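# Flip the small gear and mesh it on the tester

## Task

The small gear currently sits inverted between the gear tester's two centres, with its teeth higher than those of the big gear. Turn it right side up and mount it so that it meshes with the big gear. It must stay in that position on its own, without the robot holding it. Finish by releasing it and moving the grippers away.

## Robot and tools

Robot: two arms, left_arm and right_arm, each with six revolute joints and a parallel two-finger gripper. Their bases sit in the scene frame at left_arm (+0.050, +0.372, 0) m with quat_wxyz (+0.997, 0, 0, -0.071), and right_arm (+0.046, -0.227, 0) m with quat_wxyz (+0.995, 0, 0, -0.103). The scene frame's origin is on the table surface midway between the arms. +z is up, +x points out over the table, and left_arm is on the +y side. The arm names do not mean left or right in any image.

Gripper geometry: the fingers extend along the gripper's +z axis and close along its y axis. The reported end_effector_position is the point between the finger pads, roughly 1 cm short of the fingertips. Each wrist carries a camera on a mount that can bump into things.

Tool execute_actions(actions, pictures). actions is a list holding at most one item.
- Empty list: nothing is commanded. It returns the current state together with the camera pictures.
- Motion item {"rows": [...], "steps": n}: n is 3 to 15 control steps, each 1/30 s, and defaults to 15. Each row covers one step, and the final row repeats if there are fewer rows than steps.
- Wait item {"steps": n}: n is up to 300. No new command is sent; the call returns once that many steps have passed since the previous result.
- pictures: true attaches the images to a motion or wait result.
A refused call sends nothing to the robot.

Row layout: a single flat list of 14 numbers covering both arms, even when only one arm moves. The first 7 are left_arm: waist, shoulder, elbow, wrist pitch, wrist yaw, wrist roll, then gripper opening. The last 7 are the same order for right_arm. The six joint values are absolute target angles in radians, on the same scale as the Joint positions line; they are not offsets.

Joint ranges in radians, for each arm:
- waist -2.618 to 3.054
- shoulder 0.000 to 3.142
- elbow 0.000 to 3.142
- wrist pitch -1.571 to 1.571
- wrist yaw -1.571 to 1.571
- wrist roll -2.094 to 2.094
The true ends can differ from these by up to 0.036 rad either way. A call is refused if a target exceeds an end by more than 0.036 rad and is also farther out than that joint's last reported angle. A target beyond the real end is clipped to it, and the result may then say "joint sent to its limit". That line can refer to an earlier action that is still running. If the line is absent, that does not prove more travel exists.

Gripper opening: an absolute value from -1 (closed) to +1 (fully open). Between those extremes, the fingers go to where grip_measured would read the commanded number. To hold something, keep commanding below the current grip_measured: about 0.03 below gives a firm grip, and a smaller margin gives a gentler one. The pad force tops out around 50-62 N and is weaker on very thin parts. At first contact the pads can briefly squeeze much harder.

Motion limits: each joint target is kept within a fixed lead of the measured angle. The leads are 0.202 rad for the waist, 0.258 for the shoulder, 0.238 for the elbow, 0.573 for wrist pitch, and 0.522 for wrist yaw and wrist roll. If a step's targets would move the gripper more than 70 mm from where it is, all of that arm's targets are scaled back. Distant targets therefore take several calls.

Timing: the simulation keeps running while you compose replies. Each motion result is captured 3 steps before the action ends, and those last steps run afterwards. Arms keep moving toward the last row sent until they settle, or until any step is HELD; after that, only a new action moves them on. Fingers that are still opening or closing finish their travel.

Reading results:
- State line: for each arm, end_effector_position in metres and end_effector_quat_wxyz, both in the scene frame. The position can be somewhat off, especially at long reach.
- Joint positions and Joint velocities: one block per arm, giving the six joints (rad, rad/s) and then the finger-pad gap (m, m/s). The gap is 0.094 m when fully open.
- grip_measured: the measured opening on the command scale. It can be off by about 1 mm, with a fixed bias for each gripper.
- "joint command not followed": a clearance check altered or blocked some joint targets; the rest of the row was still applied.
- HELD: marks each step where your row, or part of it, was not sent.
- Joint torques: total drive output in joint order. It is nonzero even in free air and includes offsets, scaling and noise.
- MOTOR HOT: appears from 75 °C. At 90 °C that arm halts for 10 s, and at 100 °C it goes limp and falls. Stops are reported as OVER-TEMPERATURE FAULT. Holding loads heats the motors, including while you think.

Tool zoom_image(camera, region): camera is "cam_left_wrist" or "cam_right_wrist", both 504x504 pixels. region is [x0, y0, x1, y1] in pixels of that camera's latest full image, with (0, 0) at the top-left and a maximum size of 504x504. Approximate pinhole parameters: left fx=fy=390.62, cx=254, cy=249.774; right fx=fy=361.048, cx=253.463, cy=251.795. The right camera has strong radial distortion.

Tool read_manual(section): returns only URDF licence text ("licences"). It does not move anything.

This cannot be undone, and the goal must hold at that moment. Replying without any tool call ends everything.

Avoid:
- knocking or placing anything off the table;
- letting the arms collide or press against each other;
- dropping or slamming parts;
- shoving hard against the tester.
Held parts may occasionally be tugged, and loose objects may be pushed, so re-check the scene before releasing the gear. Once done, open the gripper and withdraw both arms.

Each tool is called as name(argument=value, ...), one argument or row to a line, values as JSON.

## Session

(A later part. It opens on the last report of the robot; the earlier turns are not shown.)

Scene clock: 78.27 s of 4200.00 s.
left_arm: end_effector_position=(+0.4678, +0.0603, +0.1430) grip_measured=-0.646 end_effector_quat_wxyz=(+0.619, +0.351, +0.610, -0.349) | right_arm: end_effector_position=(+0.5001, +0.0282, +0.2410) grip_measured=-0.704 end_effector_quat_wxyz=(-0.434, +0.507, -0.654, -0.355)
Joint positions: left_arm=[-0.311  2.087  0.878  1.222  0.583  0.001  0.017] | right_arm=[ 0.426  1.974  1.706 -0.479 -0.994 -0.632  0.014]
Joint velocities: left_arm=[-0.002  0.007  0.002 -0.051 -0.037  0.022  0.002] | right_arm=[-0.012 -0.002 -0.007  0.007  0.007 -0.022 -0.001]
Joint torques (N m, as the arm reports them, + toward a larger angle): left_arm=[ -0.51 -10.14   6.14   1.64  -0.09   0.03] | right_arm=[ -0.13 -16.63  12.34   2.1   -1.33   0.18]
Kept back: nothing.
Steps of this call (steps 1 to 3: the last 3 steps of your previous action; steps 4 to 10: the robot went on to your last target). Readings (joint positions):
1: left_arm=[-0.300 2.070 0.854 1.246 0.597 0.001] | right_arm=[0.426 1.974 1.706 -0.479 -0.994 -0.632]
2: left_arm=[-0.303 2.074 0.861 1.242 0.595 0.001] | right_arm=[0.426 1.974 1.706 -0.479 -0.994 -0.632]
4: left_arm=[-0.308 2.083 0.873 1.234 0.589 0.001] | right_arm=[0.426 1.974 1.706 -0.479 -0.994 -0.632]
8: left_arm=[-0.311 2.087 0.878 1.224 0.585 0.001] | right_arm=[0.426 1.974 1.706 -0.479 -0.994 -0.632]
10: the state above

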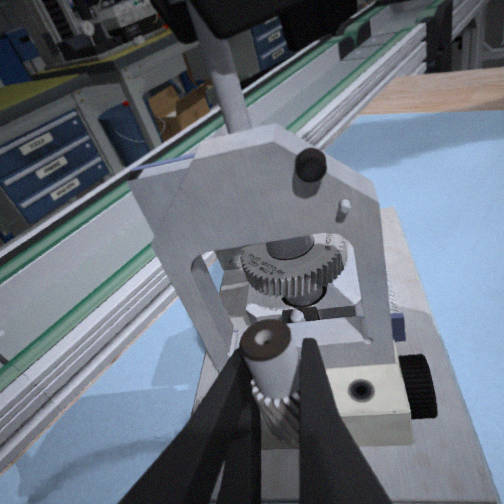

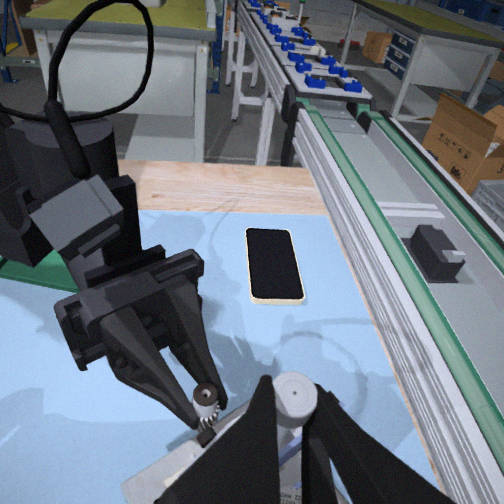

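execute_actions(
  actions=[
    {"rows": [
[-0.3246,2.1091,0.9173,1.2149,0.5627,0.002,-0.676, 0.424,1.915,1.788,-0.380,-1.076,-0.615,-0.732],
[-0.3266,2.1120,0.9228,1.2122,0.5607,0.002,-0.676, 0.424,1.915,1.788,-0.380,-1.076,-0.615,-0.732],
[-0.3286,2.1148,0.9282,1.2096,0.5587,0.002,-0.676, 0.424,1.915,1.788,-0.380,-1.076,-0.615,-0.732],
[-0.3307,2.1177,0.9337,1.2069,0.5566,0.002,-0.676, 0.424,1.915,1.788,-0.380,-1.076,-0.615,-0.732],
[-0.3327,2.1205,0.9392,1.2043,0.5546,0.002,-0.676, 0.424,1.915,1.788,-0.380,-1.076,-0.615,-0.732],
[-0.3347,2.1234,0.9447,1.2017,0.5526,0.002,-0.676, 0.424,1.915,1.788,-0.380,-1.076,-0.615,-0.732],
[-0.3367,2.1262,0.9502,1.1990,0.5506,0.002,-0.676, 0.424,1.915,1.788,-0.380,-1.076,-0.615,-0.732],
[-0.3387,2.1291,0.9557,1.1964,0.5486,0.002,-0.676, 0.424,1.915,1.788,-0.380,-1.076,-0.615,-0.732],
[-0.3407,2.1319,0.9611,1.1938,0.5466,0.002,-0.676, 0.424,1.915,1.788,-0.380,-1.076,-0.615,-0.732],
[-0.3428,2.1348,0.9666,1.1911,0.5445,0.002,-0.676, 0.424,1.915,1.788,-0.380,-1.076,-0.615,-0.732],
[-0.3448,2.1376,0.9721,1.1885,0.5425,0.002,-0.676, 0.424,1.915,1.788,-0.380,-1.076,-0.615,-0.732],
[-0.3468,2.1404,0.9776,1.1858,0.5405,0.002,-0.676, 0.424,1.915,1.788,-0.380,-1.076,-0.615,-0.732],
[-0.3488,2.1433,0.9831,1.1832,0.5385,0.002,-0.676, 0.424,1.915,1.788,-0.380,-1.076,-0.615,-0.732],
[-0.3508,2.1461,0.9885,1.1806,0.5365,0.002,-0.676, 0.424,1.915,1.788,-0.380,-1.076,-0.615,-0.732],
[-0.3528,2.1490,0.9940,1.1779,0.5345,0.002,-0.676, 0.424,1.915,1.788,-0.380,-1.076,-0.615,-0.732]
], "steps": 15},
  ],
  pictures=false,
)

execute_actions(
  actions=[
    {"rows": [
[-0.3548,2.1518,0.9995,1.1753,0.5325,0.002,-0.676, 0.424,1.915,1.788,-0.380,-1.076,-0.615,-0.732],
[-0.3568,2.1547,1.0050,1.1726,0.5305,0.002,-0.676, 0.424,1.915,1.788,-0.380,-1.076,-0.615,-0.732],
[-0.3588,2.1576,1.0106,1.1699,0.5285,0.002,-0.676, 0.424,1.915,1.788,-0.380,-1.076,-0.615,-0.732],
[-0.3606,2.1605,1.0164,1.1671,0.5267,0.002,-0.676, 0.424,1.915,1.788,-0.380,-1.076,-0.615,-0.732],
[-0.3624,2.1634,1.0222,1.1642,0.5249,0.002,-0.676, 0.424,1.915,1.788,-0.380,-1.076,-0.615,-0.732],
[-0.3642,2.1664,1.0280,1.1614,0.5231,0.002,-0.676, 0.424,1.915,1.788,-0.380,-1.076,-0.615,-0.732],
[-0.3659,2.1693,1.0337,1.1586,0.5213,0.002,-0.676, 0.424,1.915,1.788,-0.380,-1.076,-0.615,-0.732],
[-0.3677,2.1723,1.0395,1.1557,0.5196,0.002,-0.676, 0.424,1.915,1.788,-0.380,-1.076,-0.615,-0.732],
[-0.3695,2.1752,1.0453,1.1529,0.5178,0.002,-0.676, 0.424,1.915,1.788,-0.380,-1.076,-0.615,-0.732],
[-0.3713,2.1781,1.0511,1.1500,0.5160,0.002,-0.676, 0.424,1.915,1.788,-0.380,-1.076,-0.615,-0.732],
[-0.3730,2.1811,1.0569,1.1472,0.5142,0.002,-0.676, 0.424,1.915,1.788,-0.380,-1.076,-0.615,-0.732],
[-0.3748,2.1840,1.0626,1.1444,0.5124,0.002,-0.676, 0.424,1.915,1.788,-0.380,-1.076,-0.615,-0.732],
[-0.3763,2.1860,1.0684,1.1425,0.5110,0.002,-0.676, 0.424,1.915,1.788,-0.380,-1.076,-0.615,-0.732],
[-0.3775,2.1877,1.0735,1.1413,0.5098,0.002,-0.676, 0.424,1.915,1.788,-0.380,-1.076,-0.615,-0.732],
[-0.3782,2.1888,1.0779,1.1409,0.5091,0.002,-0.676, 0.424,1.915,1.788,-0.380,-1.076,-0.615,-0.732]
], "steps": 15},
  ],
  pictures=false,
)

execute_actions(
  actions=[
    {"steps": 12},
  ],
  pictures=true,
)

Scene clock: 80.53 s of 4200.00 s.
left_arm: end_effector_position=(+0.4761, +0.0470, +0.1430) grip_measured=-0.646 end_effector_quat_wxyz=(+0.621, +0.350, +0.608, -0.349) | right_arm: end_effector_position=(+0.5001, +0.0282, +0.2410) grip_measured=-0.704 end_effector_quat_wxyz=(-0.434, +0.507, -0.654, -0.355)
Joint positions: left_arm=[-0.334  2.123  0.939  1.202  0.559  0.001  0.017] | right_arm=[ 0.426  1.974  1.706 -0.479 -0.994 -0.632  0.014]
Joint velocities: left_arm=[-0.071  0.085  0.168 -0.022 -0.007  0.051 -0.   ] | right_arm=[ 0.002 -0.012 -0.017  0.066 -0.022 -0.037  0.001]
Joint torques (N m, as the arm reports them, + toward a larger angle): left_arm=[ -0.52 -10.6    6.3    1.64  -0.12   0.02] | right_arm=[ -0.14 -16.61  12.35   2.11  -1.33   0.18]
Steps of this call (steps 1 to 30: the robot went on to your last target; steps 31 to 56: nothing new was sent; steps 57 to 68: the first 12 steps of this action). Readings (joint positions):
57: left_arm=[-0.312 2.087 0.878 1.220 0.579 0.001] | right_arm=[0.426 1.974 1.706 -0.479 -0.994 -0.632]
58: left_arm=[-0.312 2.089 0.880 1.220 0.578 0.001] | right_arm=[0.426 1.974 1.706 -0.479 -0.994 -0.632]
60: left_arm=[-0.315 2.097 0.892 1.218 0.574 0.001] | right_arm=[0.426 1.974 1.706 -0.479 -0.994 -0.632]
64: left_arm=[-0.325 2.112 0.917 1.211 0.566 0.001] | right_arm=[0.426 1.974 1.706 -0.479 -0.994 -0.632]
68: the state above

Scene clock: 81.03 s of 4200.00 s.
left_arm: end_effector_position=(+0.4869, +0.0291, +0.1429) grip_measured=-0.646 end_effector_quat_wxyz=(+0.621, +0.350, +0.608, -0.349) | right_arm: end_effector_position=(+0.5001, +0.0282, +0.2410) grip_measured=-0.704 end_effector_quat_wxyz=(-0.434, +0.507, -0.654, -0.355)
Joint positions: left_arm=[-0.362  2.167  1.023  1.162  0.53   0.001  0.017] | right_arm=[ 0.426  1.974  1.706 -0.479 -0.994 -0.632  0.014]
Joint velocities: left_arm=[-0.032  0.085  0.159 -0.095 -0.081 -0.022 -0.001] | right_arm=[ 0.002 -0.007 -0.007 -0.022 -0.037 -0.037 -0.001]
Joint torques (N m, as the arm reports them, + toward a larger angle): left_arm=[ -0.52 -11.39   6.81   1.61  -0.12   0.04] | right_arm=[ -0.14 -16.62  12.35   2.1   -1.33   0.17]
Steps of this call (steps 1 to 3: the last 3 steps of your previous action; steps 4 to 15: the first 12 steps of this action). Readings (joint positions):
4: left_arm=[-0.342 2.134 0.961 1.193 0.551 0.001] | right_arm=[0.426 1.974 1.706 -0.479 -0.994 -0.632]
5: left_arm=[-0.344 2.137 0.966 1.190 0.549 0.001] | right_arm=[0.426 1.974 1.706 -0.479 -0.994 -0.632]
7: left_arm=[-0.348 2.143 0.977 1.185 0.545 0.001] | right_arm=[0.426 1.974 1.706 -0.479 -0.994 -0.632]
11: left_arm=[-0.355 2.155 1.000 1.174 0.538 0.001] | right_arm=[0.426 1.974 1.706 -0.479 -0.994 -0.632]
15: the state above

Scene clock: 81.43 s of 4200.00 s.
left_arm: end_effector_position=(+0.4902, +0.0239, +0.1441) grip_measured=-0.646 end_effector_quat_wxyz=(+0.622, +0.349, +0.608, -0.349) | right_arm: end_effector_position=(+0.5001, +0.0282, +0.2410) grip_measured=-0.704 end_effector_quat_wxyz=(-0.434, +0.507, -0.654, -0.355)
Joint positions: left_arm=[-0.37   2.177  1.048  1.148  0.52   0.001  0.017] | right_arm=[ 0.426  1.974  1.706 -0.479 -0.994 -0.632  0.014]
Joint velocities: left_arm=[ 0.012  0.002  0.007 -0.037 -0.022 -0.037 -0.   ] | right_arm=[ 0.007 -0.022  0.002  0.066 -0.037  0.051 -0.   ]
Joint torques (N m, as the arm reports them, + toward a larger angle): left_arm=[ -0.65 -11.44   6.67   1.65  -0.07   0.01] | right_arm=[ -0.14 -16.57  12.36   2.1   -1.34   0.18]
Kept back: nothing.
Steps of this call (steps 1 to 3: the last 3 steps of your previous action; steps 4 to 12: the robot went on to your last target). Readings (joint positions):
1: left_arm=[-0.364 2.170 1.029 1.160 0.529 0.001] | right_arm=[0.426 1.974 1.706 -0.479 -0.994 -0.632]
2: left_arm=[-0.366 2.173 1.034 1.157 0.527 0.001] | right_arm=[0.426 1.974 1.706 -0.479 -0.994 -0.632]
4: left_arm=[-0.368 2.176 1.043 1.152 0.524 0.001] | right_arm=[0.426 1.974 1.706 -0.479 -0.994 -0.632]
8: left_arm=[-0.370 2.177 1.048 1.150 0.521 0.001] | right_arm=[0.426 1.974 1.706 -0.479 -0.994 -0.632]
12: the state above

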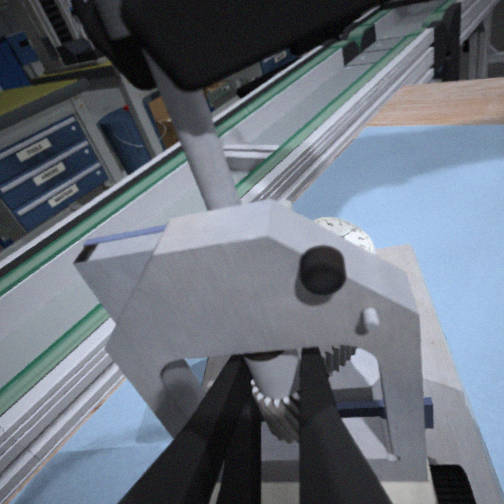

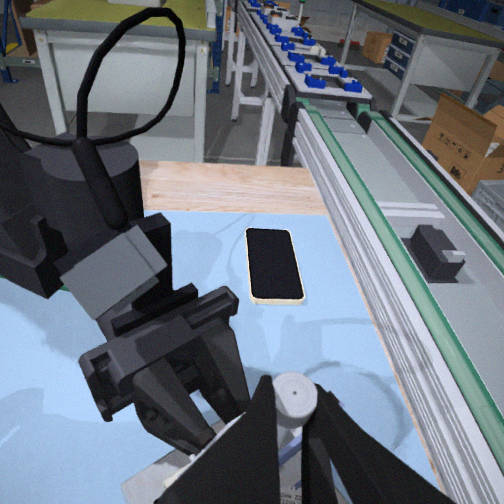

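execute_actions(
  actions=[
    {"rows": [
[-0.3810,2.198,1.089,1.139,0.507,0.002,-0.676, 0.424,1.915,1.788,-0.380,-1.076,-0.615,-0.732],
[-0.3825,2.199,1.093,1.137,0.5055,0.002,-0.676, 0.424,1.915,1.788,-0.380,-1.076,-0.615,-0.732],
[-0.3838,2.200,1.097,1.135,0.504,0.002,-0.676, 0.424,1.915,1.788,-0.380,-1.076,-0.615,-0.732],
[-0.3848,2.201,1.100,1.133,0.503,0.002,-0.676, 0.424,1.915,1.788,-0.380,-1.076,-0.615,-0.732],
[-0.3857,2.202,1.103,1.131,0.5022,0.002,-0.676, 0.424,1.915,1.788,-0.380,-1.076,-0.615,-0.732],
[-0.3865,2.2025,1.1047,1.129,0.5018,0.002,-0.676, 0.424,1.915,1.788,-0.380,-1.076,-0.615,-0.732]
], "steps": 15},
  ],
  pictures=true,
)

Scene clock: 82.23 s of 4200.00 s.
left_arm: end_effector_position=(+0.4945, +0.0203, +0.1447) grip_measured=-0.646 end_effector_quat_wxyz=(+0.624, +0.348, +0.608, -0.347) | right_arm: end_effector_position=(+0.5001, +0.0282, +0.2410) grip_measured=-0.704 end_effector_quat_wxyz=(-0.434, +0.507, -0.654, -0.355)
Joint positions: left_arm=[-0.375  2.19   1.073  1.139  0.511  0.001  0.017] | right_arm=[ 0.426  1.974  1.706 -0.479 -0.994 -0.632  0.014]
Joint velocities: left_arm=[ 0.007 -0.002 -0.002 -0.037 -0.11   0.022 -0.   ] | right_arm=[ 0.017  0.002 -0.007 -0.037  0.022  0.066  0.001]
Joint torques (N m, as the arm reports them, + toward a larger angle): left_arm=[ -0.86 -11.62   6.93   1.63  -0.11   0.01] | right_arm=[ -0.12 -16.59  12.36   2.11  -1.33   0.18]
Steps of this call (steps 1 to 12: the robot went on to your last target; steps 13 to 24: the first 12 steps of this action). Readings (joint positions):
13: left_arm=[-0.370 2.177 1.048 1.147 0.519 0.001] | right_arm=[0.426 1.974 1.706 -0.479 -0.994 -0.632]
14: left_arm=[-0.370 2.178 1.051 1.146 0.519 0.001] | right_arm=[0.426 1.974 1.706 -0.479 -0.994 -0.632]
16: left_arm=[-0.371 2.185 1.062 1.145 0.517 0.001] | right_arm=[0.426 1.974 1.706 -0.479 -0.994 -0.632]
20: left_arm=[-0.375 2.190 1.073 1.140 0.513 0.001] | right_arm=[0.426 1.974 1.706 -0.479 -0.994 -0.632]
24: the state above

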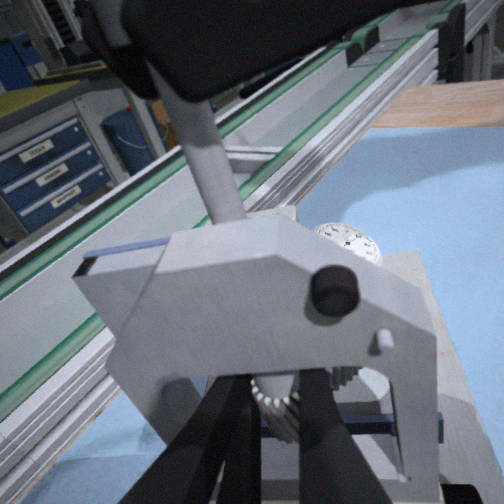

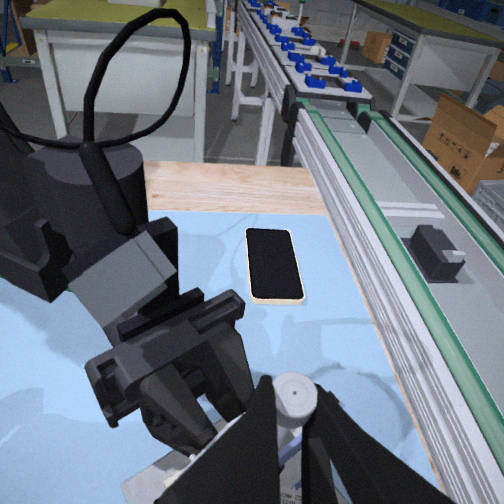

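execute_actions(
  actions=[
    {"rows": [
[-0.388,2.2025,1.1047,1.131,0.503,0.002,-0.676, 0.424,1.915,1.788,-0.380,-1.076,-0.615,-0.732],
[-0.3895,2.2025,1.1047,1.131,0.503,0.002,-0.676, 0.424,1.915,1.788,-0.380,-1.076,-0.615,-0.732],
[-0.391,2.2025,1.1047,1.131,0.503,0.002,-0.676, 0.424,1.915,1.788,-0.380,-1.076,-0.615,-0.732]
], "steps": 12},
  ],
  pictures=true,
)

Scene clock: 82.70 s of 4200.00 s.
left_arm: end_effector_position=(+0.4946, +0.0203, +0.1447) grip_measured=-0.646 end_effector_quat_wxyz=(+0.624, +0.348, +0.608, -0.347) | right_arm: end_effector_position=(+0.5001, +0.0282, +0.2410) grip_measured=-0.704 end_effector_quat_wxyz=(-0.434, +0.507, -0.654, -0.355)
Joint positions: left_arm=[-0.375  2.19   1.073  1.139  0.51   0.001  0.017] | right_arm=[ 0.426  1.974  1.706 -0.479 -0.994 -0.632  0.014]
Joint velocities: left_arm=[ 0.002  0.002 -0.002 -0.11   0.007 -0.051 -0.   ] | right_arm=[ 0.007  0.007  0.002  0.007 -0.022 -0.037  0.   ]
Joint torques (N m, as the arm reports them, + toward a larger angle): left_arm=[ -1.01 -11.51   6.86   1.66  -0.1    0.  ] | right_arm=[ -0.15 -16.61  12.33   2.1   -1.34   0.17]
Steps of this call (steps 1 to 3: the last 3 steps of your previous action; steps 4 to 5: the robot went on to your last target; steps 6 to 14: the first 9 steps of this action). Readings (joint positions):
6: left_arm=[-0.375 2.190 1.073 1.139 0.510 0.001] | right_arm=[0.426 1.974 1.706 -0.479 -0.994 -0.632]
7: left_arm=[-0.375 2.190 1.073 1.139 0.510 0.001] | right_arm=[0.426 1.974 1.706 -0.479 -0.994 -0.632]
9: left_arm=[-0.375 2.190 1.073 1.139 0.510 0.001] | right_arm=[0.426 1.974 1.706 -0.479 -0.994 -0.632]
13: left_arm=[-0.375 2.190 1.073 1.139 0.510 0.001] | right_arm=[0.426 1.974 1.706 -0.479 -0.994 -0.632]
14: the state above

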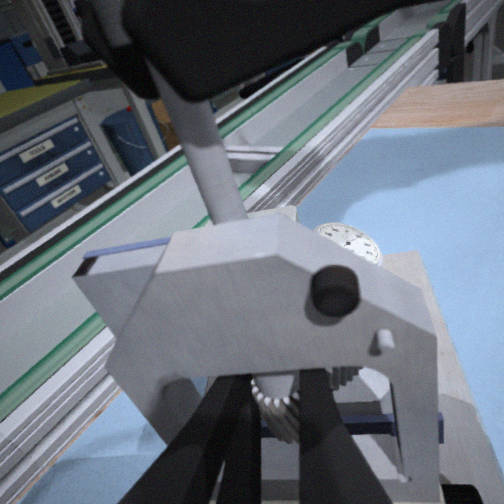

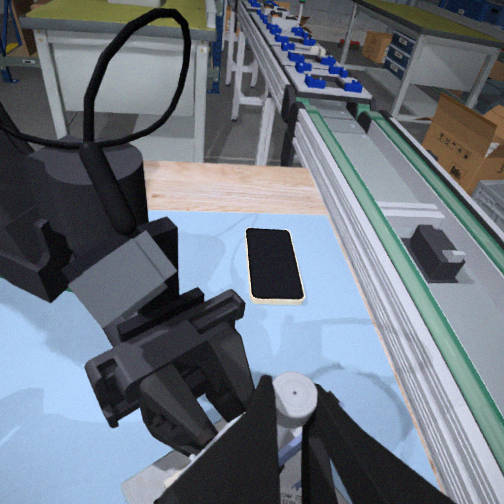

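execute_actions(
  actions=[],
)

Scene clock: 86.43 s of 4200.00 s.
left_arm: end_effector_position=(+0.4946, +0.0203, +0.1447) grip_measured=-0.646 end_effector_quat_wxyz=(+0.624, +0.348, +0.608, -0.347) | right_arm: end_effector_position=(+0.5001, +0.0282, +0.2410) grip_measured=-0.704 end_effector_quat_wxyz=(-0.434, +0.507, -0.654, -0.355)
Joint positions: left_arm=[-0.375  2.19   1.073  1.139  0.51   0.001  0.017] | right_arm=[ 0.426  1.974  1.706 -0.479 -0.994 -0.632  0.014]
Joint velocities: left_arm=[ 0.012 -0.007 -0.007 -0.022  0.022 -0.007 -0.001] | right_arm=[ 0.017  0.012 -0.017 -0.037 -0.007  0.007  0.001]
Joint torques (N m, as the arm reports them, + toward a larger angle): left_arm=[ -1.07 -11.64   6.94   1.59  -0.06   0.  ] | right_arm=[ -0.13 -16.59  12.33   2.1   -1.34   0.17]
Kept back: nothing.
Steps of this call (steps 1 to 3: the last 3 steps of your previous action; steps 4 to 15: the robot went on to your last target; steps 16 to 90: nothing new was sent; then 0.73 s passed at rest). Readings (joint positions):
1: left_arm=[-0.375 2.190 1.073 1.139 0.510 0.001] | right_arm=[0.426 1.974 1.706 -0.479 -0.994 -0.632]
2: left_arm=[-0.375 2.190 1.073 1.139 0.510 0.001] | right_arm=[0.426 1.974 1.706 -0.479 -0.994 -0.632]
4: left_arm=[-0.375 2.190 1.073 1.139 0.510 0.001] | right_arm=[0.426 1.974 1.706 -0.479 -0.994 -0.632]
8: left_arm=[-0.375 2.190 1.073 1.139 0.510 0.001] | right_arm=[0.426 1.974 1.706 -0.479 -0.994 -0.632]
90: the state above
All arms were judged still, so your last target was given up. Only a new action makes them travel on or press farther. Fingers that are still opening or closing keep moving.

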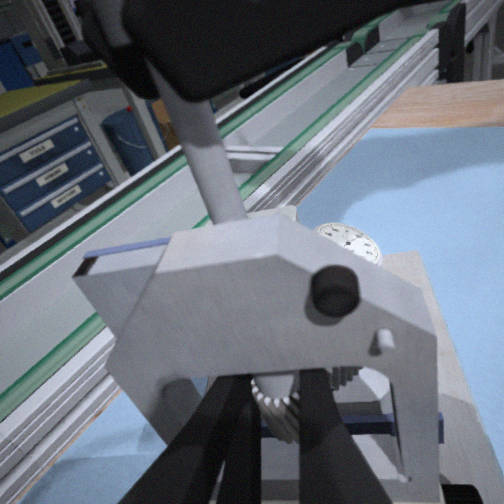

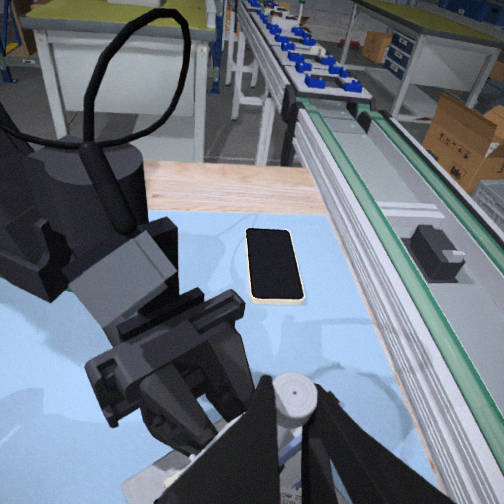

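zoom_image(
  camera="cam_left_wrist",
  region=[180, 300, 440, 504],
)

Region (180, 300, 440, 504) of cam_left_wrist's 504x504 image, scaled by 1.938, with more detail than that image has; it fills the top 395 rows of this view, and the rest is white.

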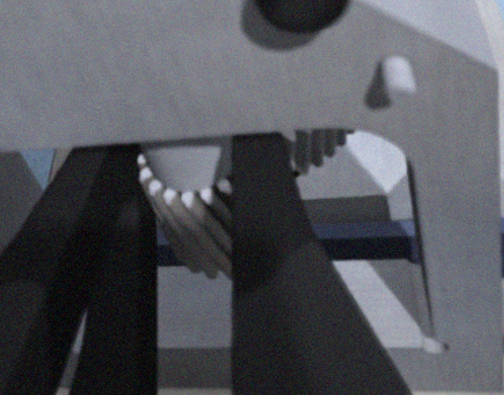

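execute_actions(
  actions=[
    {"rows": [[-0.393,2.2025,1.1047,1.131,0.503,0.002,-0.676,0.424,1.915,1.788,-0.380,-1.076,-0.615,-0.732],[-0.395,2.2025,1.1047,1.131,0.503,0.002,-0.676,0.424,1.915,1.788,-0.380,-1.076,-0.615,-0.732],[-0.397,2.2025,1.1047,1.131,0.503,0.002,-0.676,0.424,1.915,1.788,-0.380,-1.076,-0.615,-0.732],[-0.397,2.2025,1.1047,1.131,0.503,0.002,-0.676,0.424,1.915,1.788,-0.380,-1.076,-0.615,-0.732],[-0.390,2.2025,1.1047,1.131,0.503,0.002,-0.676,0.424,1.915,1.788,-0.380,-1.076,-0.615,-0.732]], "steps": 10},
  ],
)

Scene clock: 88.33 s of 4200.00 s.
left_arm: end_effector_position=(+0.4945, +0.0200, +0.1447) grip_measured=-0.646 end_effector_quat_wxyz=(+0.624, +0.347, +0.608, -0.347) | right_arm: end_effector_position=(+0.5001, +0.0282, +0.2410) grip_measured=-0.704 end_effector_quat_wxyz=(-0.434, +0.507, -0.654, -0.355)
Joint positions: left_arm=[-0.376  2.19   1.073  1.139  0.508  0.001  0.017] | right_arm=[ 0.426  1.974  1.706 -0.479 -0.994 -0.632  0.014]
Joint velocities: left_arm=[-0.002 -0.007 -0.002 -0.022 -0.007 -0.037 -0.   ] | right_arm=[ 0.002  0.007  0.012  0.007 -0.037 -0.007 -0.001]
Joint torques (N m, as the arm reports them, + toward a larger angle): left_arm=[ -1.04 -11.58   6.88   1.6   -0.07   0.01] | right_arm=[ -0.12 -16.59  12.34   2.1   -1.34   0.18]
Steps of this call (steps 1 to 50: nothing new was sent; steps 51 to 57: the first 7 steps of this action). Readings (joint positions):
51: left_arm=[-0.375 2.190 1.073 1.139 0.510 0.001] | right_arm=[0.426 1.974 1.706 -0.479 -0.994 -0.632]
52: left_arm=[-0.375 2.190 1.073 1.139 0.510 0.001] | right_arm=[0.426 1.974 1.706 -0.479 -0.994 -0.632]
54: left_arm=[-0.376 2.190 1.073 1.139 0.509 0.001] | right_arm=[0.426 1.974 1.706 -0.479 -0.994 -0.632]
57: the state above

execute_actions(
  actions=[
    {"rows": [[-0.390,2.2025,1.1047,1.131,0.510,0.002,-0.676,0.424,1.915,1.788,-0.380,-1.076,-0.615,-0.732],[-0.390,2.2025,1.1047,1.131,0.515,0.002,-0.676,0.424,1.915,1.788,-0.380,-1.076,-0.615,-0.732],[-0.390,2.2025,1.1047,1.131,0.520,0.002,-0.676,0.424,1.915,1.788,-0.380,-1.076,-0.615,-0.732],[-0.390,2.2025,1.1047,1.131,0.524,0.002,-0.676,0.424,1.915,1.788,-0.380,-1.076,-0.615,-0.732],[-0.390,2.2025,1.1047,1.131,0.528,0.002,-0.676,0.424,1.915,1.788,-0.380,-1.076,-0.615,-0.732]], "steps": 11},
  ],
)

Scene clock: 89.10 s of 4200.00 s.
left_arm: end_effector_position=(+0.4945, +0.0200, +0.1447) grip_measured=-0.646 end_effector_quat_wxyz=(+0.624, +0.347, +0.608, -0.347) | right_arm: end_effector_position=(+0.5001, +0.0282, +0.2410) grip_measured=-0.704 end_effector_quat_wxyz=(-0.434, +0.507, -0.654, -0.355)
Joint positions: left_arm=[-0.376  2.19   1.073  1.139  0.508  0.001  0.017] | right_arm=[ 0.426  1.974  1.706 -0.479 -0.994 -0.632  0.014]
Joint velocities: left_arm=[-0.002 -0.017 -0.002  0.037 -0.081  0.007  0.   ] | right_arm=[ 0.007  0.002  0.002  0.022 -0.022  0.007 -0.   ]
Joint torques (N m, as the arm reports them, + toward a larger angle): left_arm=[ -1.01 -11.65   6.84   1.64   0.21   0.02] | right_arm=[ -0.13 -16.6   12.35   2.1   -1.33   0.17]
Steps of this call (steps 1 to 3: the last 3 steps of your previous action; steps 4 to 15: the robot went on to your last target; steps 16 to 23: the first 8 steps of this action). Readings (joint positions):
16: left_arm=[-0.376 2.190 1.073 1.139 0.508 0.001] | right_arm=[0.426 1.974 1.706 -0.479 -0.994 -0.632]
17: left_arm=[-0.376 2.190 1.073 1.139 0.508 0.001] | right_arm=[0.426 1.974 1.706 -0.479 -0.994 -0.632]
19: left_arm=[-0.376 2.190 1.073 1.139 0.508 0.001] | right_arm=[0.426 1.974 1.706 -0.479 -0.994 -0.632]
23: the state above

execute_actions(
  actions=[
    {"rows": [[-0.390,2.2025,1.1047,1.131,0.532,0.002,-0.676,0.424,1.915,1.788,-0.380,-1.076,-0.615,-0.732],[-0.390,2.2025,1.1047,1.131,0.536,0.002,-0.676,0.424,1.915,1.788,-0.380,-1.076,-0.615,-0.732],[-0.390,2.2025,1.1047,1.131,0.540,0.002,-0.676,0.424,1.915,1.788,-0.380,-1.076,-0.615,-0.732],[-0.390,2.2025,1.1047,1.131,0.544,0.002,-0.676,0.424,1.915,1.788,-0.380,-1.076,-0.615,-0.732]], "steps": 10},
  ],
)

Scene clock: 89.47 s of 4200.00 s.
left_arm: end_effector_position=(+0.4928, +0.0190, +0.1447) grip_measured=-0.646 end_effector_quat_wxyz=(+0.622, +0.351, +0.606, -0.350) | right_arm: end_effector_position=(+0.5001, +0.0282, +0.2410) grip_measured=-0.704 end_effector_quat_wxyz=(-0.434, +0.507, -0.654, -0.355)
Joint positions: left_arm=[-0.376  2.19   1.073  1.139  0.52   0.001  0.017] | right_arm=[ 0.426  1.974  1.706 -0.479 -0.994 -0.632  0.014]
Joint velocities: left_arm=[-0.007 -0.007 -0.012  0.007  0.066 -0.022 -0.   ] | right_arm=[-0.012 -0.012 -0.007 -0.037  0.007 -0.066  0.   ]
Joint torques (N m, as the arm reports them, + toward a larger angle): left_arm=[ -0.78 -11.65   6.99   1.62   0.21  -0.01] | right_arm=[ -0.13 -16.62  12.33   2.11  -1.33   0.17]
Steps of this call (steps 1 to 3: the last 3 steps of your previous action; step 4: the robot went on to your last target; steps 5 to 11: the first 7 steps of this action). Readings (joint positions):
5: left_arm=[-0.376 2.190 1.073 1.139 0.509 0.001] | right_arm=[0.426 1.974 1.706 -0.479 -0.994 -0.632]
6: left_arm=[-0.376 2.190 1.073 1.139 0.510 0.001] | right_arm=[0.426 1.974 1.706 -0.479 -0.994 -0.632]
8: left_arm=[-0.376 2.190 1.073 1.139 0.514 0.001] | right_arm=[0.426 1.974 1.706 -0.479 -0.994 -0.632]
11: the state above

execute_actions(
  actions=[
    {"rows": [[-0.388,2.2025,1.1047,1.131,0.530,0.002,-0.676,0.424,1.915,1.788,-0.380,-1.076,-0.615,-0.732]], "steps": 8},
  ],
  pictures=true,
)

Scene clock: 89.80 s of 4200.00 s.
left_arm: end_effector_position=(+0.4915, +0.0182, +0.1447) grip_measured=-0.646 end_effector_quat_wxyz=(+0.621, +0.353, +0.604, -0.353) | right_arm: end_effector_position=(+0.5001, +0.0282, +0.2410) grip_measured=-0.704 end_effector_quat_wxyz=(-0.434, +0.507, -0.654, -0.355)
Joint positions: left_arm=[-0.376  2.19   1.073  1.139  0.528  0.001  0.017] | right_arm=[ 0.426  1.974  1.706 -0.479 -0.994 -0.632  0.014]
Joint velocities: left_arm=[ 0.007 -0.012  0.002  0.007  0.022  0.022  0.   ] | right_arm=[-0.007  0.002  0.012  0.007 -0.007 -0.022 -0.   ]
Joint torques (N m, as the arm reports them, + toward a larger angle): left_arm=[ -0.79 -11.6    6.81   1.62   0.01   0.  ] | right_arm=[ -0.12 -16.6   12.34   2.11  -1.34   0.18]
Steps of this call (steps 1 to 3: the last 3 steps of your previous action; steps 4 to 5: the robot went on to your last target; steps 6 to 10: the first 5 steps of this action). Readings (joint positions):
6: left_arm=[-0.376 2.190 1.073 1.139 0.528 0.001] | right_arm=[0.426 1.974 1.706 -0.479 -0.994 -0.632]
7: left_arm=[-0.376 2.190 1.073 1.139 0.528 0.001] | right_arm=[0.426 1.974 1.706 -0.479 -0.994 -0.632]
9: left_arm=[-0.376 2.190 1.073 1.139 0.528 0.001] | right_arm=[0.426 1.974 1.706 -0.479 -0.994 -0.632]
10: the state above

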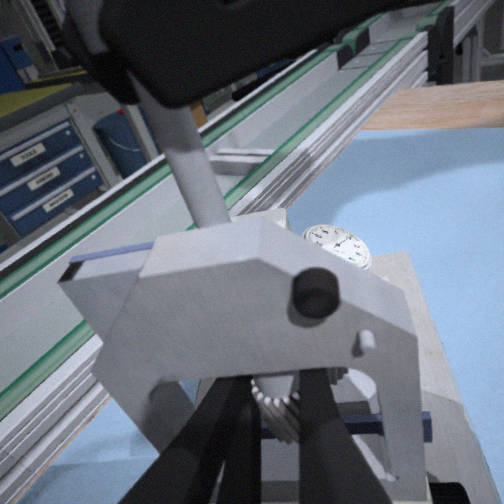

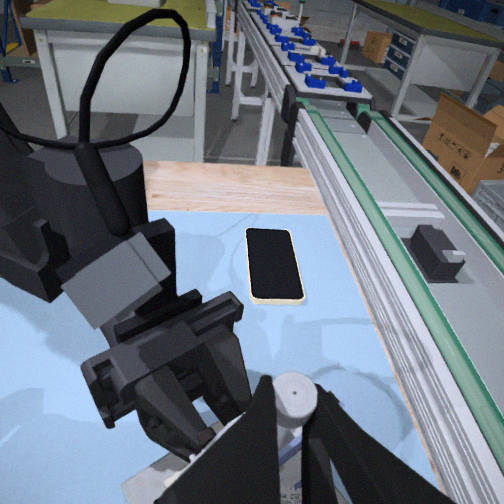

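execute_actions(
  actions=[
    {"rows": [[-0.388,2.2025,1.1047,1.131,0.503,0.002,-0.676,0.424,1.915,1.788,-0.380,-1.076,-0.615,-0.732],[-0.388,2.2025,1.1047,1.131,0.503,0.002,-0.676,0.424,1.915,1.788,-0.380,-1.076,-0.615,-0.732],[-0.388,2.2025,1.1047,1.131,0.506,0.002,-0.676,0.424,1.915,1.788,-0.380,-1.076,-0.615,-0.732],[-0.388,2.2025,1.1047,1.131,0.508,0.002,-0.676,0.424,1.915,1.788,-0.380,-1.076,-0.615,-0.732]], "steps": 12},
  ],
)

Scene clock: 90.27 s of 4200.00 s.
left_arm: end_effector_position=(+0.4926, +0.0188, +0.1447) grip_measured=-0.646 end_effector_quat_wxyz=(+0.622, +0.351, +0.606, -0.350) | right_arm: end_effector_position=(+0.5001, +0.0282, +0.2410) grip_measured=-0.704 end_effector_quat_wxyz=(-0.434, +0.507, -0.654, -0.355)
Joint positions: left_arm=[-0.376  2.19   1.073  1.139  0.521  0.001  0.017] | right_arm=[ 0.426  1.974  1.706 -0.479 -0.994 -0.632  0.014]
Joint velocities: left_arm=[ 0.002 -0.022 -0.007 -0.007 -0.022 -0.007  0.   ] | right_arm=[ 0.002  0.002 -0.002  0.007 -0.125 -0.037  0.   ]
Joint torques (N m, as the arm reports them, + toward a larger angle): left_arm=[ -0.79 -11.52   6.96   1.62  -0.16   0.03] | right_arm=[ -0.13 -16.6   12.35   2.11  -1.34   0.17]
Steps of this call (steps 1 to 3: the last 3 steps of your previous action; steps 4 to 5: the robot went on to your last target; steps 6 to 14: the first 9 steps of this action). Readings (joint positions):
6: left_arm=[-0.376 2.190 1.073 1.139 0.527 0.001] | right_arm=[0.426 1.974 1.706 -0.479 -0.994 -0.632]
7: left_arm=[-0.376 2.190 1.073 1.139 0.525 0.001] | right_arm=[0.426 1.974 1.706 -0.479 -0.994 -0.632]
9: left_arm=[-0.376 2.190 1.073 1.139 0.522 0.001] | right_arm=[0.426 1.974 1.706 -0.479 -0.994 -0.632]
13: left_arm=[-0.376 2.190 1.073 1.139 0.521 0.001] | right_arm=[0.426 1.974 1.706 -0.479 -0.994 -0.632]
14: the state above

execute_actions(
  actions=[
    {"rows": [[-0.384,2.2025,1.1047,1.127,0.515,0.002,-0.676,0.424,1.915,1.788,-0.380,-1.076,-0.615,-0.732],[-0.382,2.2025,1.1047,1.124,0.520,0.002,-0.676,0.424,1.915,1.788,-0.380,-1.076,-0.615,-0.732],[-0.382,2.2025,1.1047,1.121,0.520,0.002,-0.676,0.424,1.915,1.788,-0.380,-1.076,-0.615,-0.732],[-0.382,2.2025,1.1047,1.118,0.520,0.002,-0.676,0.424,1.915,1.788,-0.380,-1.076,-0.615,-0.732],[-0.382,2.2025,1.1047,1.116,0.520,0.002,-0.676,0.424,1.915,1.788,-0.380,-1.076,-0.615,-0.732],[-0.382,2.2025,1.1047,1.114,0.520,0.002,-0.676,0.424,1.915,1.788,-0.380,-1.076,-0.615,-0.732],[-0.382,2.2025,1.1047,1.112,0.520,0.002,-0.676,0.424,1.915,1.788,-0.380,-1.076,-0.615,-0.732],[-0.382,2.2025,1.1047,1.110,0.520,0.002,-0.676,0.424,1.915,1.788,-0.380,-1.076,-0.615,-0.732],[-0.382,2.2025,1.1047,1.108,0.520,0.002,-0.676,0.424,1.915,1.788,-0.380,-1.076,-0.615,-0.732],[-0.382,2.2025,1.1047,1.106,0.520,0.002,-0.676,0.424,1.915,1.788,-0.380,-1.076,-0.615,-0.732]], "steps": 15},
  ],
)

Scene clock: 91.03 s of 4200.00 s.
left_arm: end_effector_position=(+0.4929, +0.0190, +0.1444) grip_measured=-0.646 end_effector_quat_wxyz=(+0.622, +0.351, +0.607, -0.350) | right_arm: end_effector_position=(+0.5001, +0.0282, +0.2410) grip_measured=-0.704 end_effector_quat_wxyz=(-0.434, +0.507, -0.654, -0.355)
Joint positions: left_arm=[-0.376  2.19   1.073  1.138  0.519  0.001  0.017] | right_arm=[ 0.426  1.974  1.706 -0.479 -0.994 -0.632  0.014]
Joint velocities: left_arm=[-0.022  0.002 -0.017  0.022 -0.11  -0.051  0.   ] | right_arm=[ 0.007  0.002  0.007  0.066  0.037 -0.022  0.   ]
Joint torques (N m, as the arm reports them, + toward a larger angle): left_arm=[ -0.37 -11.67   6.91   1.4    0.     0.  ] | right_arm=[ -0.13 -16.6   12.35   2.1   -1.33   0.18]
Steps of this call (steps 1 to 3: the last 3 steps of your previous action; steps 4 to 11: the robot went on to your last target; steps 12 to 23: the first 12 steps of this action). Readings (joint positions):
12: left_arm=[-0.376 2.190 1.073 1.139 0.519 0.001] | right_arm=[0.426 1.974 1.706 -0.479 -0.994 -0.632]
13: left_arm=[-0.376 2.190 1.073 1.139 0.519 0.001] | right_arm=[0.426 1.974 1.706 -0.479 -0.994 -0.632]
15: left_arm=[-0.376 2.190 1.073 1.139 0.519 0.001] | right_arm=[0.426 1.974 1.706 -0.479 -0.994 -0.632]
19: left_arm=[-0.376 2.190 1.073 1.138 0.519 0.001] | right_arm=[0.426 1.974 1.706 -0.479 -0.994 -0.632]
23: the state above

execute_actions(
  actions=[
    {"rows": [[-0.382,2.2025,1.1047,1.104,0.520,0.002,-0.676,0.424,1.915,1.788,-0.380,-1.076,-0.615,-0.732],[-0.382,2.2025,1.1047,1.102,0.520,0.002,-0.676,0.424,1.915,1.788,-0.380,-1.076,-0.615,-0.732],[-0.382,2.2025,1.1047,1.100,0.520,0.002,-0.676,0.424,1.915,1.788,-0.380,-1.076,-0.615,-0.732],[-0.382,2.2025,1.1047,1.098,0.520,0.002,-0.676,0.424,1.915,1.788,-0.380,-1.076,-0.615,-0.732],[-0.382,2.2025,1.1047,1.096,0.520,0.002,-0.676,0.424,1.915,1.788,-0.380,-1.076,-0.615,-0.732],[-0.382,2.2025,1.1047,1.094,0.520,0.002,-0.676,0.424,1.915,1.788,-0.380,-1.076,-0.615,-0.732],[-0.382,2.2025,1.1047,1.092,0.520,0.002,-0.676,0.424,1.915,1.788,-0.380,-1.076,-0.615,-0.732],[-0.382,2.2025,1.1047,1.090,0.520,0.002,-0.676,0.424,1.915,1.788,-0.380,-1.076,-0.615,-0.732]], "steps": 13},
  ],
)

Scene clock: 91.57 s of 4200.00 s.
left_arm: end_effector_position=(+0.4929, +0.0190, +0.1441) grip_measured=-0.646 end_effector_quat_wxyz=(+0.621, +0.351, +0.607, -0.350) | right_arm: end_effector_position=(+0.5001, +0.0282, +0.2410) grip_measured=-0.704 end_effector_quat_wxyz=(-0.434, +0.507, -0.654, -0.355)
Joint positions: left_arm=[-0.376  2.19   1.073  1.137  0.519  0.001  0.017] | right_arm=[ 0.426  1.974  1.706 -0.479 -0.994 -0.632  0.014]
Joint velocities: left_arm=[ 0.007 -0.017 -0.007 -0.095  0.066 -0.037 -0.   ] | right_arm=[-0.002 -0.007 -0.002  0.037 -0.051  0.037  0.   ]
Joint torques (N m, as the arm reports them, + toward a larger angle): left_arm=[ -0.43 -11.67   6.92   1.2    0.02  -0.02] | right_arm=[ -0.14 -16.61  12.34   2.11  -1.34   0.18]
Steps of this call (steps 1 to 3: the last 3 steps of your previous action; steps 4 to 6: the robot went on to your last target; steps 7 to 16: the first 10 steps of this action). Readings (joint positions):
7: left_arm=[-0.376 2.190 1.073 1.138 0.519 0.001] | right_arm=[0.426 1.974 1.706 -0.479 -0.994 -0.632]
8: left_arm=[-0.376 2.190 1.073 1.138 0.519 0.001] | right_arm=[0.426 1.974 1.706 -0.479 -0.994 -0.632]
10: left_arm=[-0.376 2.190 1.073 1.138 0.519 0.001] | right_arm=[0.426 1.974 1.706 -0.479 -0.994 -0.632]
14: left_arm=[-0.376 2.190 1.073 1.137 0.519 0.001] | right_arm=[0.426 1.974 1.706 -0.479 -0.994 -0.632]
16: the state above

execute_actions(
  actions=[
    {"rows": [[-0.382,2.2025,1.1047,1.087,0.520,0.002,-0.676,0.424,1.915,1.788,-0.380,-1.076,-0.615,-0.732],[-0.382,2.2025,1.1047,1.084,0.520,0.002,-0.676,0.424,1.915,1.788,-0.380,-1.076,-0.615,-0.732],[-0.382,2.2025,1.1047,1.081,0.520,0.002,-0.676,0.424,1.915,1.788,-0.380,-1.076,-0.615,-0.732],[-0.382,2.2025,1.1047,1.078,0.520,0.002,-0.676,0.424,1.915,1.788,-0.380,-1.076,-0.615,-0.732],[-0.382,2.2025,1.1047,1.075,0.520,0.002,-0.676,0.424,1.915,1.788,-0.380,-1.076,-0.615,-0.732],[-0.382,2.2025,1.1047,1.072,0.520,0.002,-0.676,0.424,1.915,1.788,-0.380,-1.076,-0.615,-0.732],[-0.382,2.2025,1.1047,1.070,0.520,0.002,-0.676,0.424,1.915,1.788,-0.380,-1.076,-0.615,-0.732]], "steps": 12},
  ],
  pictures=true,
)

Scene clock: 93.10 s of 4200.00 s.
left_arm: end_effector_position=(+0.4929, +0.0190, +0.1421) grip_measured=-0.646 end_effector_quat_wxyz=(+0.618, +0.351, +0.610, -0.350) | right_arm: end_effector_position=(+0.5001, +0.0282, +0.2410) grip_measured=-0.704 end_effector_quat_wxyz=(-0.434, +0.507, -0.654, -0.355)
Joint positions: left_arm=[-0.376  2.19   1.073  1.128  0.519  0.001  0.017] | right_arm=[ 0.426  1.974  1.706 -0.479 -0.994 -0.632  0.014]
Joint velocities: left_arm=[ 0.007  0.002  0.002  0.066 -0.007 -0.051  0.   ] | right_arm=[ 0.042 -0.022  0.012  0.007 -0.037 -0.037 -0.001]
Joint torques (N m, as the arm reports them, + toward a larger angle): left_arm=[ -0.34 -11.6    6.98   1.13   0.     0.02] | right_arm=[ -0.14 -16.61  12.34   2.11  -1.34   0.17]
Steps of this call (steps 1 to 3: the last 3 steps of your previous action; steps 4 to 15: the robot went on to your last target; steps 16 to 37: nothing new was sent; steps 38 to 46: the first 9 steps of this action). Readings (joint positions):
38: left_arm=[-0.376 2.190 1.073 1.136 0.519 0.001] | right_arm=[0.426 1.974 1.706 -0.479 -0.994 -0.632]
39: left_arm=[-0.376 2.190 1.073 1.136 0.519 0.001] | right_arm=[0.426 1.974 1.706 -0.479 -0.994 -0.632]
41: left_arm=[-0.376 2.190 1.073 1.135 0.519 0.001] | right_arm=[0.426 1.974 1.706 -0.479 -0.994 -0.632]
45: left_arm=[-0.376 2.190 1.073 1.128 0.519 0.001] | right_arm=[0.426 1.974 1.706 -0.479 -0.994 -0.632]
46: the state above

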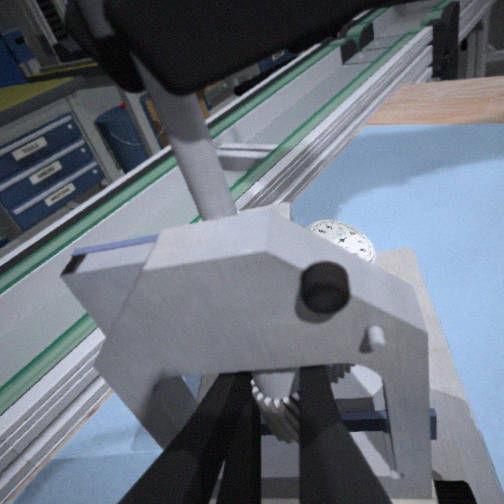

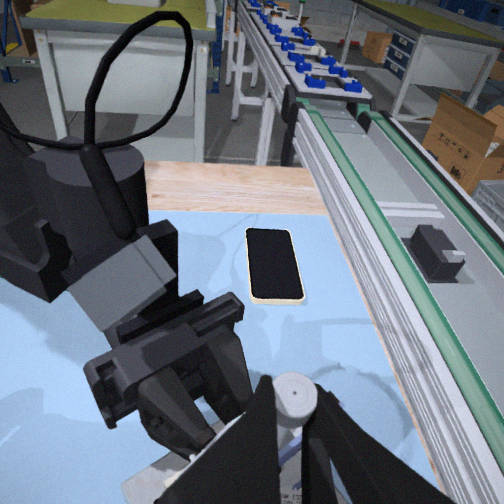

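execute_actions(
  actions=[
    {"rows": [[-0.382,2.2025,1.1047,1.068,0.520,0.002,-0.676,0.424,1.915,1.788,-0.380,-1.076,-0.615,-0.732],[-0.382,2.2025,1.1047,1.066,0.520,0.002,-0.676,0.424,1.915,1.788,-0.380,-1.076,-0.615,-0.732],[-0.382,2.2025,1.1047,1.064,0.520,0.002,-0.676,0.424,1.915,1.788,-0.380,-1.076,-0.615,-0.732],[-0.382,2.2025,1.1047,1.062,0.520,0.002,-0.676,0.424,1.915,1.788,-0.380,-1.076,-0.615,-0.732],[-0.382,2.2025,1.1047,1.060,0.520,0.002,-0.676,0.424,1.915,1.788,-0.380,-1.076,-0.615,-0.732],[-0.382,2.2025,1.1047,1.058,0.520,0.002,-0.676,0.424,1.915,1.788,-0.380,-1.076,-0.615,-0.732],[-0.382,2.2025,1.1047,1.056,0.520,0.002,-0.676,0.424,1.915,1.788,-0.380,-1.076,-0.615,-0.732],[-0.382,2.2025,1.1047,1.054,0.520,0.002,-0.676,0.424,1.915,1.788,-0.380,-1.076,-0.615,-0.732],[-0.382,2.2025,1.1047,1.052,0.520,0.002,-0.676,0.424,1.915,1.788,-0.380,-1.076,-0.615,-0.732],[-0.382,2.2025,1.1047,1.050,0.520,0.002,-0.676,0.424,1.915,1.788,-0.380,-1.076,-0.615,-0.732]], "steps": 15},
  ],
)

Scene clock: 93.73 s of 4200.00 s.
left_arm: end_effector_position=(+0.4936, +0.0186, +0.1416) grip_measured=-0.646 end_effector_quat_wxyz=(+0.616, +0.351, +0.612, -0.350) | right_arm: end_effector_position=(+0.5001, +0.0282, +0.2410) grip_measured=-0.704 end_effector_quat_wxyz=(-0.434, +0.507, -0.654, -0.355)
Joint positions: left_arm=[-0.376  2.19   1.077  1.119  0.519  0.001  0.017] | right_arm=[ 0.426  1.974  1.706 -0.479 -0.994 -0.632  0.014]
Joint velocities: left_arm=[-0.007 -0.002  0.012 -0.066 -0.022 -0.007 -0.001] | right_arm=[ 0.007  0.017 -0.012  0.066  0.066  0.007 -0.001]
Joint torques (N m, as the arm reports them, + toward a larger angle): left_arm=[ -0.38 -11.73   6.56   1.12  -0.02  -0.03] | right_arm=[ -0.14 -16.61  12.33   2.11  -1.33   0.17]
Steps of this call (steps 1 to 3: the last 3 steps of your previous action; steps 4 to 7: the robot went on to your last target; steps 8 to 19: the first 12 steps of this action). Readings (joint positions):
8: left_arm=[-0.376 2.190 1.073 1.128 0.519 0.001] | right_arm=[0.426 1.974 1.706 -0.479 -0.994 -0.632]
9: left_arm=[-0.376 2.190 1.073 1.128 0.519 0.001] | right_arm=[0.426 1.974 1.706 -0.479 -0.994 -0.632]
11: left_arm=[-0.376 2.190 1.073 1.127 0.519 0.001] | right_arm=[0.426 1.974 1.706 -0.479 -0.994 -0.632]
15: left_arm=[-0.376 2.190 1.073 1.126 0.519 0.001] | right_arm=[0.426 1.974 1.706 -0.479 -0.994 -0.632]
19: the state above

execute_actions(
  actions=[
    {"rows": [[-0.382,2.2025,1.098,1.055,0.520,0.002,-0.676,0.424,1.9163,1.7831,-0.3795,-1.0735,-0.615,-0.732],[-0.382,2.2025,1.094,1.055,0.520,0.002,-0.676,0.424,1.9177,1.7781,-0.379,-1.0709,-0.615,-0.732],[-0.382,2.2025,1.092,1.055,0.520,0.002,-0.676,0.424,1.919,1.7732,-0.3785,-1.0684,-0.615,-0.732],[-0.382,2.2025,1.092,1.055,0.520,0.002,-0.676,0.424,1.9203,1.7683,-0.378,-1.0659,-0.615,-0.732],[-0.382,2.2025,1.092,1.055,0.520,0.002,-0.676,0.424,1.9217,1.7633,-0.3775,-1.0633,-0.615,-0.732],[-0.382,2.2025,1.092,1.055,0.520,0.002,-0.676,0.424,1.923,1.7584,-0.377,-1.0608,-0.615,-0.732],[-0.382,2.2025,1.092,1.055,0.520,0.002,-0.676,0.424,1.9243,1.7535,-0.3765,-1.0583,-0.615,-0.732],[-0.382,2.2025,1.092,1.055,0.520,0.002,-0.676,0.424,1.9257,1.7485,-0.376,-1.0557,-0.615,-0.732],[-0.382,2.2025,1.092,1.055,0.520,0.002,-0.676,0.424,1.927,1.7436,-0.3755,-1.0532,-0.615,-0.732],[-0.382,2.2025,1.092,1.055,0.520,0.002,-0.676,0.424,1.9283,1.7387,-0.375,-1.0507,-0.615,-0.732],[-0.382,2.2025,1.092,1.055,0.520,0.002,-0.676,0.424,1.9297,1.7337,-0.3745,-1.0481,-0.615,-0.732],[-0.382,2.2025,1.092,1.055,0.520,0.002,-0.676,0.424,1.931,1.7288,-0.374,-1.0456,-0.615,-0.732],[-0.382,2.2025,1.092,1.055,0.520,0.002,-0.676,0.424,1.9323,1.7239,-0.3735,-1.0431,-0.615,-0.732],[-0.382,2.2025,1.092,1.055,0.520,0.002,-0.676,0.424,1.9337,1.7189,-0.373,-1.0405,-0.615,-0.732],[-0.382,2.2025,1.092,1.055,0.520,0.002,-0.676,0.424,1.935,1.714,-0.3725,-1.038,-0.615,-0.732]], "steps": 15},
  ],
)

Scene clock: 94.57 s of 4200.00 s.
left_arm: end_effector_position=(+0.4939, +0.0184, +0.1412) grip_measured=-0.646 end_effector_quat_wxyz=(+0.615, +0.351, +0.613, -0.350) | right_arm: end_effector_position=(+0.5002, +0.0282, +0.2410) grip_measured=-0.704 end_effector_quat_wxyz=(-0.434, +0.507, -0.655, -0.355)
Joint positions: left_arm=[-0.376  2.19   1.079  1.114  0.519  0.001  0.017] | right_arm=[ 0.426  1.974  1.706 -0.479 -0.993 -0.632  0.014]
Joint velocities: left_arm=[ 0.007 -0.017  0.002 -0.081 -0.022  0.022 -0.   ] | right_arm=[ 0.007  0.002  0.002 -0.037 -0.007  0.066  0.   ]
Joint torques (N m, as the arm reports them, + toward a larger angle): left_arm=[ -0.46 -11.65   5.69   1.13  -0.02  -0.01] | right_arm=[ -0.17 -15.29   8.29   2.17  -0.99   0.17]
Steps of this call (steps 1 to 3: the last 3 steps of your previous action; steps 4 to 13: the robot went on to your last target; steps 14 to 25: the first 12 steps of this action). Readings (joint positions):
14: left_arm=[-0.376 2.190 1.079 1.114 0.519 0.001] | right_arm=[0.426 1.974 1.706 -0.479 -0.994 -0.632]
15: left_arm=[-0.376 2.190 1.079 1.114 0.519 0.001] | right_arm=[0.426 1.974 1.706 -0.479 -0.994 -0.632]
17: left_arm=[-0.376 2.190 1.079 1.114 0.519 0.001] | right_arm=[0.426 1.974 1.706 -0.479 -0.994 -0.632]
21: left_arm=[-0.376 2.190 1.079 1.114 0.519 0.001] | right_arm=[0.426 1.974 1.706 -0.479 -0.994 -0.632]
25: the state above

execute_actions(
  actions=[
    {"rows": [[-0.382,2.2025,1.092,1.055,0.520,0.002,-0.676,0.424,1.9363,1.7105,-0.372,-1.0355,-0.615,-0.732],[-0.382,2.2025,1.092,1.055,0.520,0.002,-0.676,0.424,1.9377,1.707,-0.3715,-1.0329,-0.615,-0.732],[-0.382,2.2025,1.092,1.055,0.520,0.002,-0.676,0.424,1.939,1.7035,-0.371,-1.0304,-0.615,-0.732],[-0.382,2.2025,1.092,1.055,0.520,0.002,-0.676,0.424,1.9403,1.700,-0.3705,-1.0279,-0.615,-0.732],[-0.382,2.2025,1.092,1.055,0.520,0.002,-0.676,0.424,1.9417,1.6965,-0.37,-1.0253,-0.615,-0.732],[-0.382,2.2025,1.092,1.055,0.520,0.002,-0.676,0.424,1.943,1.693,-0.3695,-1.0228,-0.615,-0.732],[-0.382,2.2025,1.092,1.055,0.520,0.002,-0.676,0.424,1.9443,1.6895,-0.369,-1.0203,-0.615,-0.732],[-0.382,2.2025,1.092,1.055,0.520,0.002,-0.676,0.424,1.9457,1.686,-0.3685,-1.0177,-0.615,-0.732],[-0.382,2.2025,1.092,1.055,0.520,0.002,-0.676,0.424,1.947,1.6825,-0.368,-1.0152,-0.615,-0.732],[-0.382,2.2025,1.092,1.055,0.520,0.002,-0.676,0.424,1.9483,1.679,-0.3675,-1.0127,-0.615,-0.732],[-0.382,2.2025,1.092,1.055,0.520,0.002,-0.676,0.424,1.9497,1.6755,-0.367,-1.0101,-0.615,-0.732],[-0.382,2.2025,1.092,1.055,0.520,0.002,-0.676,0.424,1.951,1.672,-0.3665,-1.0076,-0.615,-0.732]], "steps": 15},
  ],
)

Scene clock: 95.23 s of 4200.00 s.
left_arm: end_effector_position=(+0.4935, +0.0182, +0.1406) grip_measured=-0.646 end_effector_quat_wxyz=(+0.614, +0.351, +0.613, -0.350) | right_arm: end_effector_position=(+0.5005, +0.0275, +0.2300) grip_measured=-0.704 end_effector_quat_wxyz=(-0.434, +0.506, -0.657, -0.352)
Joint positions: left_arm=[-0.376  2.19   1.079  1.112  0.521  0.002  0.017] | right_arm=[ 0.426  1.974  1.667 -0.441 -0.986 -0.632  0.014]
Joint velocities: left_arm=[-0.012 -0.002  0.012 -0.007  0.051 -0.051  0.001] | right_arm=[-0.022  0.002 -0.085  0.037  0.022  0.051  0.   ]
Joint torques (N m, as the arm reports them, + toward a larger angle): left_arm=[ -0.4  -11.57   5.77   1.19  -0.1   -0.03] | right_arm=[ -0.16 -13.59   7.46   1.79  -0.62   0.18]
Steps of this call (steps 1 to 3: the last 3 steps of your previous action; steps 4 to 8: the robot went on to your last target; steps 9 to 20: the first 12 steps of this action). Readings (joint positions):
9: left_arm=[-0.376 2.190 1.079 1.114 0.519 0.001] | right_arm=[0.426 1.974 1.692 -0.468 -0.988 -0.632]
10: left_arm=[-0.376 2.190 1.079 1.114 0.519 0.001] | right_arm=[0.426 1.974 1.691 -0.466 -0.988 -0.632]
12: left_arm=[-0.376 2.190 1.079 1.114 0.519 0.001] | right_arm=[0.426 1.974 1.687 -0.463 -0.988 -0.632]
16: left_arm=[-0.376 2.190 1.079 1.114 0.519 0.001] | right_arm=[0.426 1.974 1.676 -0.452 -0.986 -0.632]
20: the state above

execute_actions(
  actions=[
    {"rows": [[-0.382,2.2025,1.092,1.055,0.522,0.002,-0.676,0.424,1.9515,1.669,-0.3665,-1.006,-0.615,-0.732],[-0.382,2.2025,1.092,1.055,0.522,0.002,-0.676,0.424,1.952,1.666,-0.366,-1.005,-0.615,-0.732],[-0.382,2.2025,1.090,1.055,0.522,0.002,-0.676,0.424,1.9525,1.663,-0.366,-1.004,-0.615,-0.732],[-0.382,2.2025,1.090,1.055,0.522,0.002,-0.676,0.424,1.953,1.660,-0.366,-1.003,-0.615,-0.732],[-0.382,2.2025,1.088,1.055,0.522,0.002,-0.676,0.424,1.9535,1.657,-0.3655,-1.002,-0.615,-0.732],[-0.382,2.2025,1.088,1.055,0.522,0.002,-0.676,0.424,1.954,1.654,-0.3655,-1.001,-0.615,-0.732],[-0.382,2.2025,1.088,1.055,0.522,0.002,-0.676,0.424,1.9545,1.651,-0.365,-1.000,-0.615,-0.732],[-0.382,2.2025,1.088,1.055,0.522,0.002,-0.676,0.424,1.955,1.648,-0.365,-1.000,-0.615,-0.732],[-0.382,2.2025,1.088,1.055,0.522,0.002,-0.676,0.424,1.955,1.645,-0.365,-1.000,-0.615,-0.732],[-0.382,2.2025,1.088,1.055,0.522,0.002,-0.676,0.424,1.955,1.642,-0.365,-1.000,-0.615,-0.732],[-0.382,2.2025,1.088,1.055,0.522,0.002,-0.676,0.424,1.955,1.640,-0.365,-1.000,-0.615,-0.732]], "steps": 15},
  ],
)

Scene clock: 95.90 s of 4200.00 s.
left_arm: end_effector_position=(+0.4931, +0.0180, +0.1402) grip_measured=-0.646 end_effector_quat_wxyz=(+0.614, +0.354, +0.613, -0.350) | right_arm: end_effector_position=(+0.5005, +0.0280, +0.2266) grip_measured=-0.704 end_effector_quat_wxyz=(-0.437, +0.507, -0.654, -0.353)
Joint positions: left_arm=[-0.376  2.19   1.079  1.11   0.524  0.006  0.017] | right_arm=[ 0.426  1.974  1.647 -0.412 -0.991 -0.631  0.014]
Joint velocities: left_arm=[-0.012 -0.012 -0.002  0.007  0.007  0.007 -0.   ] | right_arm=[-0.032 -0.002 -0.032  0.022 -0.081 -0.081  0.   ]
Joint torques (N m, as the arm reports them, + toward a larger angle): left_arm=[ -0.49 -11.56   5.37   1.18  -0.03  -0.03] | right_arm=[ -0.23 -13.24   6.4    1.57  -0.41   0.17]
Steps of this call (steps 1 to 3: the last 3 steps of your previous action; steps 4 to 8: the robot went on to your last target; steps 9 to 20: the first 12 steps of this action). Readings (joint positions):
9: left_arm=[-0.376 2.190 1.079 1.110 0.522 0.003] | right_arm=[0.426 1.974 1.663 -0.435 -0.986 -0.632]
10: left_arm=[-0.376 2.190 1.079 1.110 0.522 0.003] | right_arm=[0.426 1.974 1.663 -0.435 -0.986 -0.632]
12: left_arm=[-0.376 2.190 1.079 1.110 0.522 0.003] | right_arm=[0.426 1.974 1.661 -0.433 -0.986 -0.632]
16: left_arm=[-0.376 2.190 1.079 1.110 0.524 0.005] | right_arm=[0.426 1.974 1.652 -0.421 -0.987 -0.632]
20: the state above


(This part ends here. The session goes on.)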